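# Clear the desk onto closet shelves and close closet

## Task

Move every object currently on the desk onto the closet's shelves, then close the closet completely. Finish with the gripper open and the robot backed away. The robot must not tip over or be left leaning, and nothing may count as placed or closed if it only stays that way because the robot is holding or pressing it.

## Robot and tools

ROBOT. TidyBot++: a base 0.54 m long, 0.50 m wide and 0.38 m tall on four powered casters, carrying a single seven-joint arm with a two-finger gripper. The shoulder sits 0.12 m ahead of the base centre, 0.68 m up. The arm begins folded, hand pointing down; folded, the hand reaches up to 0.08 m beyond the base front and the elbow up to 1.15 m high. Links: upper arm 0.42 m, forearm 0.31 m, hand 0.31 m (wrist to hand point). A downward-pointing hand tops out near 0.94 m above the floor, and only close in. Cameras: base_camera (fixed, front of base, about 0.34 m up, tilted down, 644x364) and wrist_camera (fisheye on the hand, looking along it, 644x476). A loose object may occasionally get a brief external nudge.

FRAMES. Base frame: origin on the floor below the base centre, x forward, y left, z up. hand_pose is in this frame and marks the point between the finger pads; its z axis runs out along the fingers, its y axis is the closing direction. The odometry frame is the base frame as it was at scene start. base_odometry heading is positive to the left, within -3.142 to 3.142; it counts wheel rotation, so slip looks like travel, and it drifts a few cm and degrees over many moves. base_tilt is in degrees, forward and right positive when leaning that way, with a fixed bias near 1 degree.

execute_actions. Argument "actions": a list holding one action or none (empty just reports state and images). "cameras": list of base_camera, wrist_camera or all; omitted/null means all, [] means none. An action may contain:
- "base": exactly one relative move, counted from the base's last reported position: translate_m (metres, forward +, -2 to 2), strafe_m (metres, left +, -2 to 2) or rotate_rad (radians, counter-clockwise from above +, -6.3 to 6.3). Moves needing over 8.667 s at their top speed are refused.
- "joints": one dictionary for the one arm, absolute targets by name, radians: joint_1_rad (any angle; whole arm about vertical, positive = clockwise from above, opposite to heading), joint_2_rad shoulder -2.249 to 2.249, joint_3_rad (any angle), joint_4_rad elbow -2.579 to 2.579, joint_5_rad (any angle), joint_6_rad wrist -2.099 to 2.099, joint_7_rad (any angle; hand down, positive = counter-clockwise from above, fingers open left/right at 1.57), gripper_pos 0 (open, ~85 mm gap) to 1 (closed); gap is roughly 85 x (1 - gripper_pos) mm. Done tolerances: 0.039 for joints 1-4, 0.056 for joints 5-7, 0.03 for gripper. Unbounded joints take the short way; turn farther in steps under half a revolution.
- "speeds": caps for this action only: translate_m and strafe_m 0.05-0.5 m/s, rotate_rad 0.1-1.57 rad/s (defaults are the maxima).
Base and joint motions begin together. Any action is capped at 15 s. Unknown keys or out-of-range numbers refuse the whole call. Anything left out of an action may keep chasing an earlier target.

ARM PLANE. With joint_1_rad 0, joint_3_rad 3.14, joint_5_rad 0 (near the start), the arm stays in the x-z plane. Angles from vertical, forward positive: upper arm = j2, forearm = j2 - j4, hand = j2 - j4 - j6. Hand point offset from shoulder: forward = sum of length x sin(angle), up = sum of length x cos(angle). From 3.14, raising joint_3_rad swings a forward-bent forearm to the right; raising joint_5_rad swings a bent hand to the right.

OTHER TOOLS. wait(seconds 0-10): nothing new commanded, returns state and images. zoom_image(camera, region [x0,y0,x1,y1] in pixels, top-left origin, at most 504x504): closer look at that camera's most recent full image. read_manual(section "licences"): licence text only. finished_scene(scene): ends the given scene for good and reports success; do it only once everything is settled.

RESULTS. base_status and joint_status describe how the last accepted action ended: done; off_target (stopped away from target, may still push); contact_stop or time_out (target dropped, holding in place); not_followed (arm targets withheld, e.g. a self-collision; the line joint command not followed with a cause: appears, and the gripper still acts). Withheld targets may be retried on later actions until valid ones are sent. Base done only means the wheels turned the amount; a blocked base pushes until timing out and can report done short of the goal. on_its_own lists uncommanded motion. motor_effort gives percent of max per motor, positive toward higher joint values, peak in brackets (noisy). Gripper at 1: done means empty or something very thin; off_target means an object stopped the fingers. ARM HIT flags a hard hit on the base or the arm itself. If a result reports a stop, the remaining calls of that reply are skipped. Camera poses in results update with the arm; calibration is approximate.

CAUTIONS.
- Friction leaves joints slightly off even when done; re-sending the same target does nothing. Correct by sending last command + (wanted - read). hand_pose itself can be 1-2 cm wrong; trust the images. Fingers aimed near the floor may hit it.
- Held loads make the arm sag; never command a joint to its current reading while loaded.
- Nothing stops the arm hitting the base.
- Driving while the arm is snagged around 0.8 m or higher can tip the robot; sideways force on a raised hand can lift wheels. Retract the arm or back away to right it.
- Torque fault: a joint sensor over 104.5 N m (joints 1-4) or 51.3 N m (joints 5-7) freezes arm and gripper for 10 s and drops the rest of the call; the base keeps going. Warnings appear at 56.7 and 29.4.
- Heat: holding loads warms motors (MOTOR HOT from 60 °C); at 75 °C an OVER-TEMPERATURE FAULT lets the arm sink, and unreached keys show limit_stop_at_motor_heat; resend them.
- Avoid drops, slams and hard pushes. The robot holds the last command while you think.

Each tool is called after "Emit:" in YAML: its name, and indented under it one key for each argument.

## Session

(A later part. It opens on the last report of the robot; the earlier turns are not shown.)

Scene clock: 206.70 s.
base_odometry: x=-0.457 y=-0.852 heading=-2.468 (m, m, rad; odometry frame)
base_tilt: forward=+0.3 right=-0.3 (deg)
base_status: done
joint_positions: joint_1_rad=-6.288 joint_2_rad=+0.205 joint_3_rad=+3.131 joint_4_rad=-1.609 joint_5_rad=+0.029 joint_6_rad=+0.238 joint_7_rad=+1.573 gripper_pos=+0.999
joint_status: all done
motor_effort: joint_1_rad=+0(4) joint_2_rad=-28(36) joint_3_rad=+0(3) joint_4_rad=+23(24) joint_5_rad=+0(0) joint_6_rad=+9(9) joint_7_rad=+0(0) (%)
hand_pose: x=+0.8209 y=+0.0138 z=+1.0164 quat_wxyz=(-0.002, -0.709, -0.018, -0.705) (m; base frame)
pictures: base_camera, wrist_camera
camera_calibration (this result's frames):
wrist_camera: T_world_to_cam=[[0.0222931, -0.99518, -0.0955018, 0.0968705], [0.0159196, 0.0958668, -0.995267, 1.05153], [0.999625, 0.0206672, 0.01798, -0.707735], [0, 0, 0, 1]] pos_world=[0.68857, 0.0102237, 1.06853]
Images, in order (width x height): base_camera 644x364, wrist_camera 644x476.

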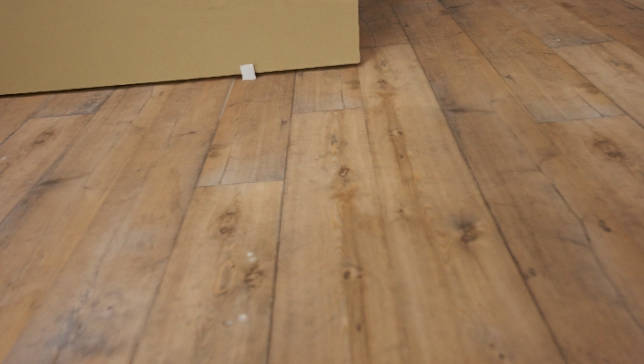

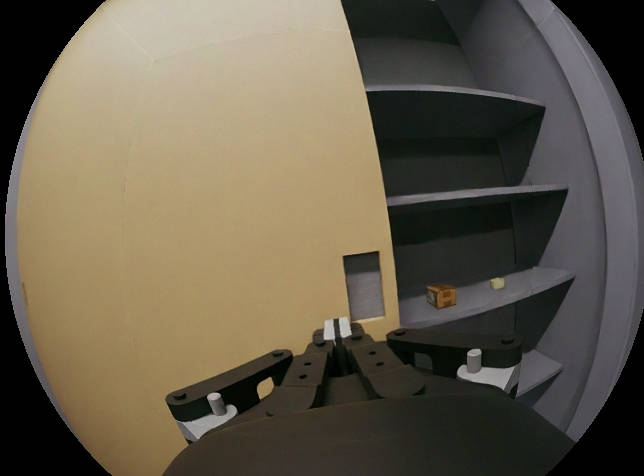

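Emit:
execute_actions:
  actions:
    - {"base":{"strafe_m":-0.03}}
  cameras: []

Emit:
execute_actions:
  actions:
    - {"base":{"translate_m":0.12},"speeds":{"translate_m":0.15}}
  cameras: ["wrist_camera"]

Scene clock: 210.50 s.
base_odometry: x=-0.476 y=-0.829 heading=-2.468 (m, m, rad; odometry frame)
base_tilt: forward=+0.3 right=-0.3 (deg)
base_status: done
joint_positions: joint_1_rad=-6.280 joint_2_rad=+0.205 joint_3_rad=+3.131 joint_4_rad=-1.609 joint_5_rad=+0.029 joint_6_rad=+0.238 joint_7_rad=+1.573 gripper_pos=+0.999
joint_status: not commanded
motor_effort: joint_1_rad=-1(4) joint_2_rad=-28(28) joint_3_rad=+0(3) joint_4_rad=+23(24) joint_5_rad=+1(0) joint_6_rad=+9(9) joint_7_rad=-1(0) (%)
hand_pose: x=+0.8210 y=+0.0075 z=+1.0163 quat_wxyz=(-0.005, -0.709, -0.015, -0.705) (m; base frame)
pictures: none
No camera images: the call's "cameras" was empty. Leave "cameras" out to get every camera's image.

Scene clock: 211.97 s.
base_odometry: x=-0.570 y=-0.904 heading=-2.468 (m, m, rad; odometry frame)
base_tilt: forward=+0.3 right=-0.3 (deg)
base_status: done
joint_positions: joint_1_rad=-6.280 joint_2_rad=+0.203 joint_3_rad=+3.131 joint_4_rad=-1.611 joint_5_rad=+0.029 joint_6_rad=+0.238 joint_7_rad=+1.573 gripper_pos=+0.999
joint_status: not commanded
motor_effort: joint_1_rad=+0(1) joint_2_rad=-29(30) joint_3_rad=+0(1) joint_4_rad=+23(24) joint_5_rad=+0(0) joint_6_rad=+9(10) joint_7_rad=+0(1) (%)
hand_pose: x=+0.8201 y=+0.0075 z=+1.0166 quat_wxyz=(-0.005, -0.709, -0.015, -0.705) (m; base frame)
pictures: wrist_camera
camera_calibration (this result's frames):
wrist_camera: T_world_to_cam=[[0.0134047, -0.995341, -0.0954813, 0.0979314], [0.016811, 0.0957007, -0.995268, 1.05157], [0.999769, 0.0117361, 0.0180155, -0.706881], [0, 0, 0, 1]] pos_world=[0.687727, 0.00513491, 1.06868]
Images, in order (width x height): wrist_camera 644x476.

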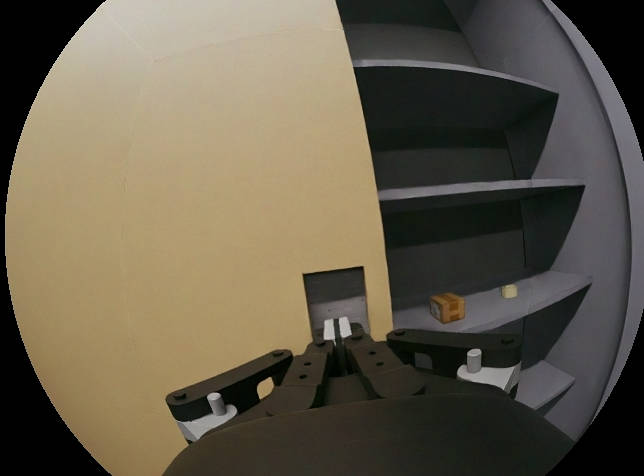

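Emit:
execute_actions:
  actions:
    - {"base":{"translate_m":0.032},"speeds":{"translate_m":0.05}}
  cameras: ["wrist_camera"]

Emit:
execute_actions:
  actions:
    - {"base":{"strafe_m":-0.58},"speeds":{"strafe_m":0.15}}

Scene clock: 214.47 s.
base_odometry: x=-0.595 y=-0.924 heading=-2.467 (m, m, rad; odometry frame)
base_tilt: forward=+0.3 right=-0.3 (deg)
base_status: done
joint_positions: joint_1_rad=-6.280 joint_2_rad=+0.202 joint_3_rad=+3.131 joint_4_rad=-1.612 joint_5_rad=+0.029 joint_6_rad=+0.238 joint_7_rad=+1.573 gripper_pos=+0.999
joint_status: not commanded
motor_effort: joint_1_rad=+0(2) joint_2_rad=-28(30) joint_3_rad=+0(1) joint_4_rad=+23(23) joint_5_rad=+1(0) joint_6_rad=+9(9) joint_7_rad=-1(1) (%)
hand_pose: x=+0.8197 y=+0.0075 z=+1.0169 quat_wxyz=(-0.005, -0.709, -0.015, -0.705) (m; base frame)
pictures: wrist_camera
camera_calibration (this result's frames):
wrist_camera: T_world_to_cam=[[0.0134527, -0.995342, -0.0954679, 0.0979205], [0.0172884, 0.0956938, -0.995261, 1.05155], [0.99976, 0.0117385, 0.0184952, -0.70698], [0, 0, 0, 1]] pos_world=[0.687314, 0.00513689, 1.06899]
Images, in order (width x height): wrist_camera 644x476.

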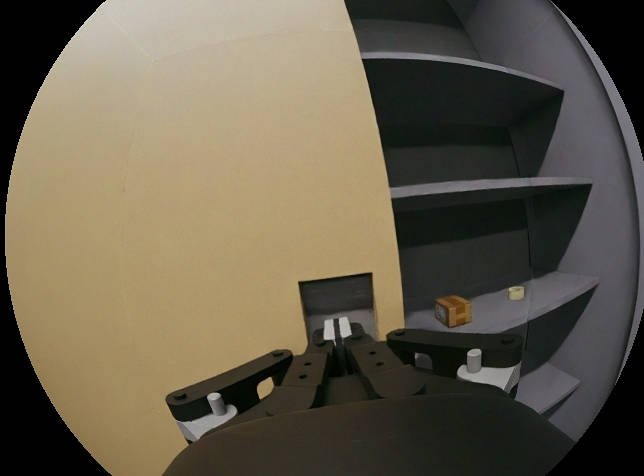

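Scene clock: 219.07 s.
base_odometry: x=-0.957 y=-0.471 heading=-2.467 (m, m, rad; odometry frame)
base_tilt: forward=+0.3 right=-0.3 (deg)
base_status: done
joint_positions: joint_1_rad=-6.288 joint_2_rad=+0.183 joint_3_rad=+3.113 joint_4_rad=-1.634 joint_5_rad=+0.029 joint_6_rad=+0.239 joint_7_rad=+1.573 gripper_pos=+0.999
joint_status: not commanded
motor_effort: joint_1_rad=-1(10) joint_2_rad=-20(29) joint_3_rad=-1(8) joint_4_rad=+28(28) joint_5_rad=+1(1) joint_6_rad=+10(11) joint_7_rad=+0(1) (%)
hand_pose: x=+0.8110 y=+0.0244 z=+1.0165 quat_wxyz=(+0.005, -0.710, -0.023, -0.704) (m; base frame)
pictures: base_camera, wrist_camera
camera_calibration (this result's frames):
wrist_camera: T_world_to_cam=[[0.0390685, -0.994359, -0.0986073, 0.0972468], [0.0114014, 0.0991198, -0.99501, 1.05403], [0.999171, 0.0377493, 0.0152095, -0.6953], [0, 0, 0, 1]] pos_world=[0.678907, 0.0184705, 1.06893]
Images, in order (width x height): base_camera 644x364, wrist_camera 644x476.

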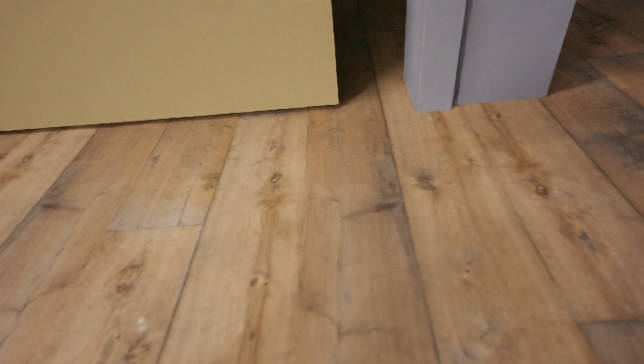

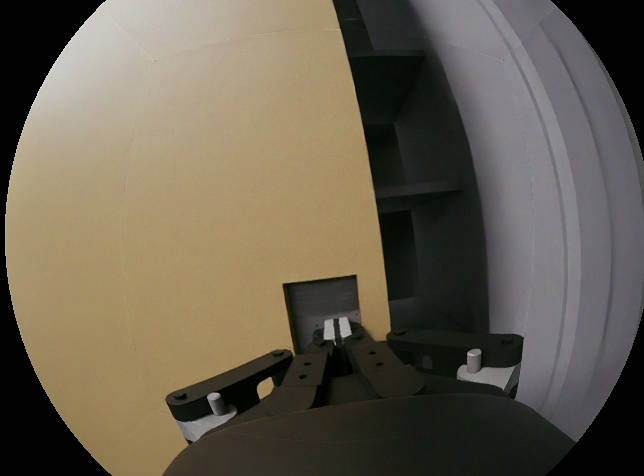

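Emit:
execute_actions:
  actions:
    - {"base":{"translate_m":-0.008},"speeds":{"translate_m":0.05}}
  cameras: []

Emit:
execute_actions:
  actions:
    - {"base":{"strafe_m":-0.125},"speeds":{"strafe_m":0.06}}

Scene clock: 220.97 s.
base_odometry: x=-0.951 y=-0.466 heading=-2.467 (m, m, rad; odometry frame)
base_tilt: forward=+0.3 right=-0.3 (deg)
base_status: done
joint_positions: joint_1_rad=-6.288 joint_2_rad=+0.197 joint_3_rad=+3.113 joint_4_rad=-1.633 joint_5_rad=+0.029 joint_6_rad=+0.239 joint_7_rad=+1.573 gripper_pos=+0.999
joint_status: not commanded
motor_effort: joint_1_rad=+0(2) joint_2_rad=-28(29) joint_3_rad=+0(1) joint_4_rad=+23(26) joint_5_rad=+1(1) joint_6_rad=+9(10) joint_7_rad=+0(1) (%)
hand_pose: x=+0.8157 y=+0.0244 z=+1.0070 quat_wxyz=(+0.005, -0.714, -0.023, -0.699) (m; base frame)
pictures: none
No camera images: the call's "cameras" was empty. Leave "cameras" out to get every camera's image.

Scene clock: 223.60 s.
base_odometry: x=-1.029 y=-0.368 heading=-2.467 (m, m, rad; odometry frame)
base_tilt: forward=+0.3 right=-0.3 (deg)
base_status: done
joint_positions: joint_1_rad=-6.294 joint_2_rad=+0.198 joint_3_rad=+3.113 joint_4_rad=-1.633 joint_5_rad=+0.029 joint_6_rad=+0.239 joint_7_rad=+1.573 gripper_pos=+0.999
joint_status: not commanded
motor_effort: joint_1_rad=+0(7) joint_2_rad=-27(31) joint_3_rad=+0(6) joint_4_rad=+24(25) joint_5_rad=+1(0) joint_6_rad=+9(10) joint_7_rad=-1(0) (%)
hand_pose: x=+0.8156 y=+0.0289 z=+1.0069 quat_wxyz=(+0.008, -0.714, -0.025, -0.699) (m; base frame)
pictures: base_camera, wrist_camera
camera_calibration (this result's frames):
wrist_camera: T_world_to_cam=[[0.0439758, -0.994118, -0.0989729, 0.0968972], [-0.00268608, 0.0989507, -0.995089, 1.05563], [0.999029, 0.0440257, 0.00168116, -0.686386], [0, 0, 0, 1]] pos_world=[0.684294, 0.0220902, 1.06119]
Images, in order (width x height): base_camera 644x364, wrist_camera 644x476.

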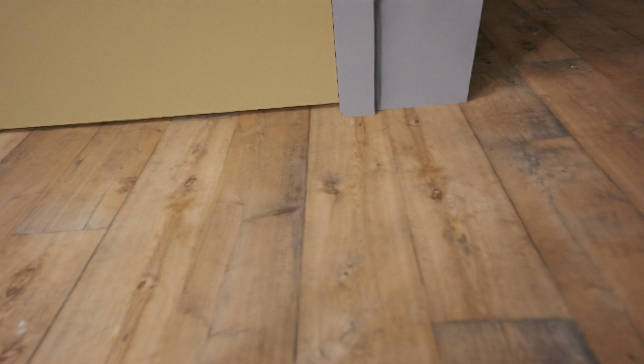

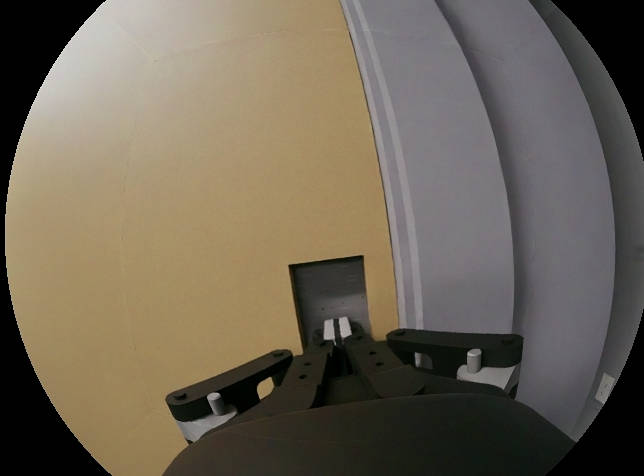

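A thin sliver might remain; nudge a bit more.

Emit:
execute_actions:
  actions:
    - {"base":{"strafe_m":-0.02},"speeds":{"strafe_m":0.05}}
  cameras: ["wrist_camera"]

Emit:
execute_actions:
  actions:
    - {"base":{"translate_m":-0.8}}

Scene clock: 225.60 s.
base_odometry: x=-1.042 y=-0.352 heading=-2.467 (m, m, rad; odometry frame)
base_tilt: forward=+0.3 right=-0.3 (deg)
base_status: done
joint_positions: joint_1_rad=-6.311 joint_2_rad=+0.198 joint_3_rad=+3.110 joint_4_rad=-1.633 joint_5_rad=+0.029 joint_6_rad=+0.239 joint_7_rad=+1.573 gripper_pos=+0.999
joint_status: not commanded
motor_effort: joint_1_rad=+4(8) joint_2_rad=-26(28) joint_3_rad=+4(6) joint_4_rad=+23(24) joint_5_rad=+0(0) joint_6_rad=+9(9) joint_7_rad=+0(0) (%)
hand_pose: x=+0.8149 y=+0.0418 z=+1.0070 quat_wxyz=(+0.014, -0.714, -0.032, -0.699) (m; base frame)
pictures: wrist_camera
camera_calibration (this result's frames):
wrist_camera: T_world_to_cam=[[0.0627328, -0.993055, -0.0995356, 0.0950502], [-0.00456067, 0.0994458, -0.995033, 1.05582], [0.99802, 0.0628751, 0.00170952, -0.686255], [0, 0, 0, 1]] pos_world=[0.683749, 0.0325414, 1.06121]
Images, in order (width x height): wrist_camera 644x476.

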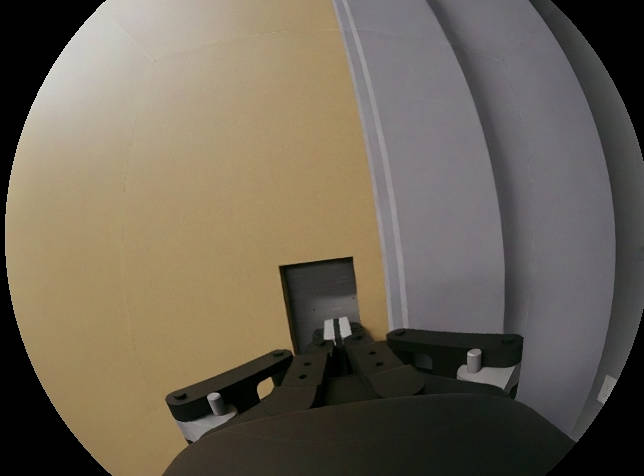

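Scene clock: 228.53 s.
base_odometry: x=-0.417 y=+0.148 heading=-2.467 (m, m, rad; odometry frame)
base_tilt: forward=+0.3 right=-0.3 (deg)
base_status: done
joint_positions: joint_1_rad=-6.292 joint_2_rad=+0.199 joint_3_rad=+3.114 joint_4_rad=-1.633 joint_5_rad=+0.029 joint_6_rad=+0.239 joint_7_rad=+1.573 gripper_pos=+0.999
joint_status: not commanded
motor_effort: joint_1_rad=+0(4) joint_2_rad=-27(32) joint_3_rad=+0(3) joint_4_rad=+22(25) joint_5_rad=+0(0) joint_6_rad=+9(10) joint_7_rad=-1(0) (%)
hand_pose: x=+0.8161 y=+0.0267 z=+1.0062 quat_wxyz=(+0.006, -0.715, -0.024, -0.699) (m; base frame)
pictures: base_camera, wrist_camera
camera_calibration (this result's frames):
wrist_camera: T_world_to_cam=[[0.0407185, -0.994261, -0.0989303, 0.0972437], [-0.00320709, 0.0988818, -0.995094, 1.0556], [0.999166, 0.040836, 0.000837634, -0.685916], [0, 0, 0, 1]] pos_world=[0.68477, 0.0203161, 1.06062]
Images, in order (width x height): base_camera 644x364, wrist_camera 644x476.

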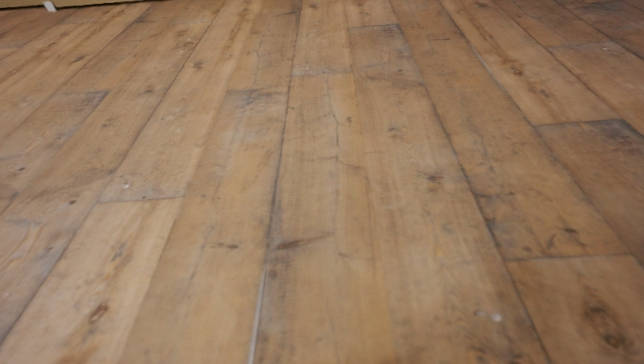

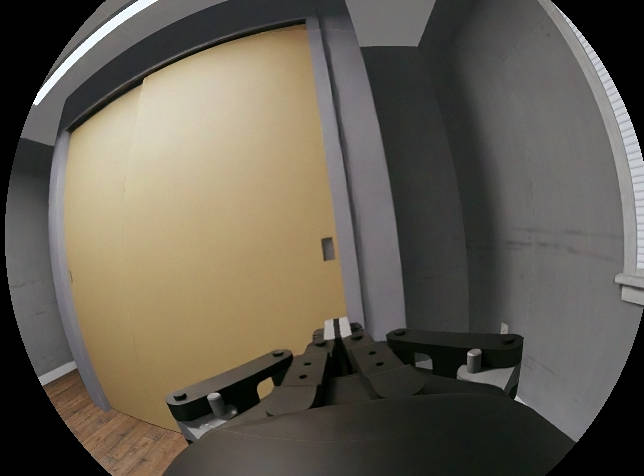

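Emit:
finished_scene:
  scene: 1

The scene is finished: the task was done.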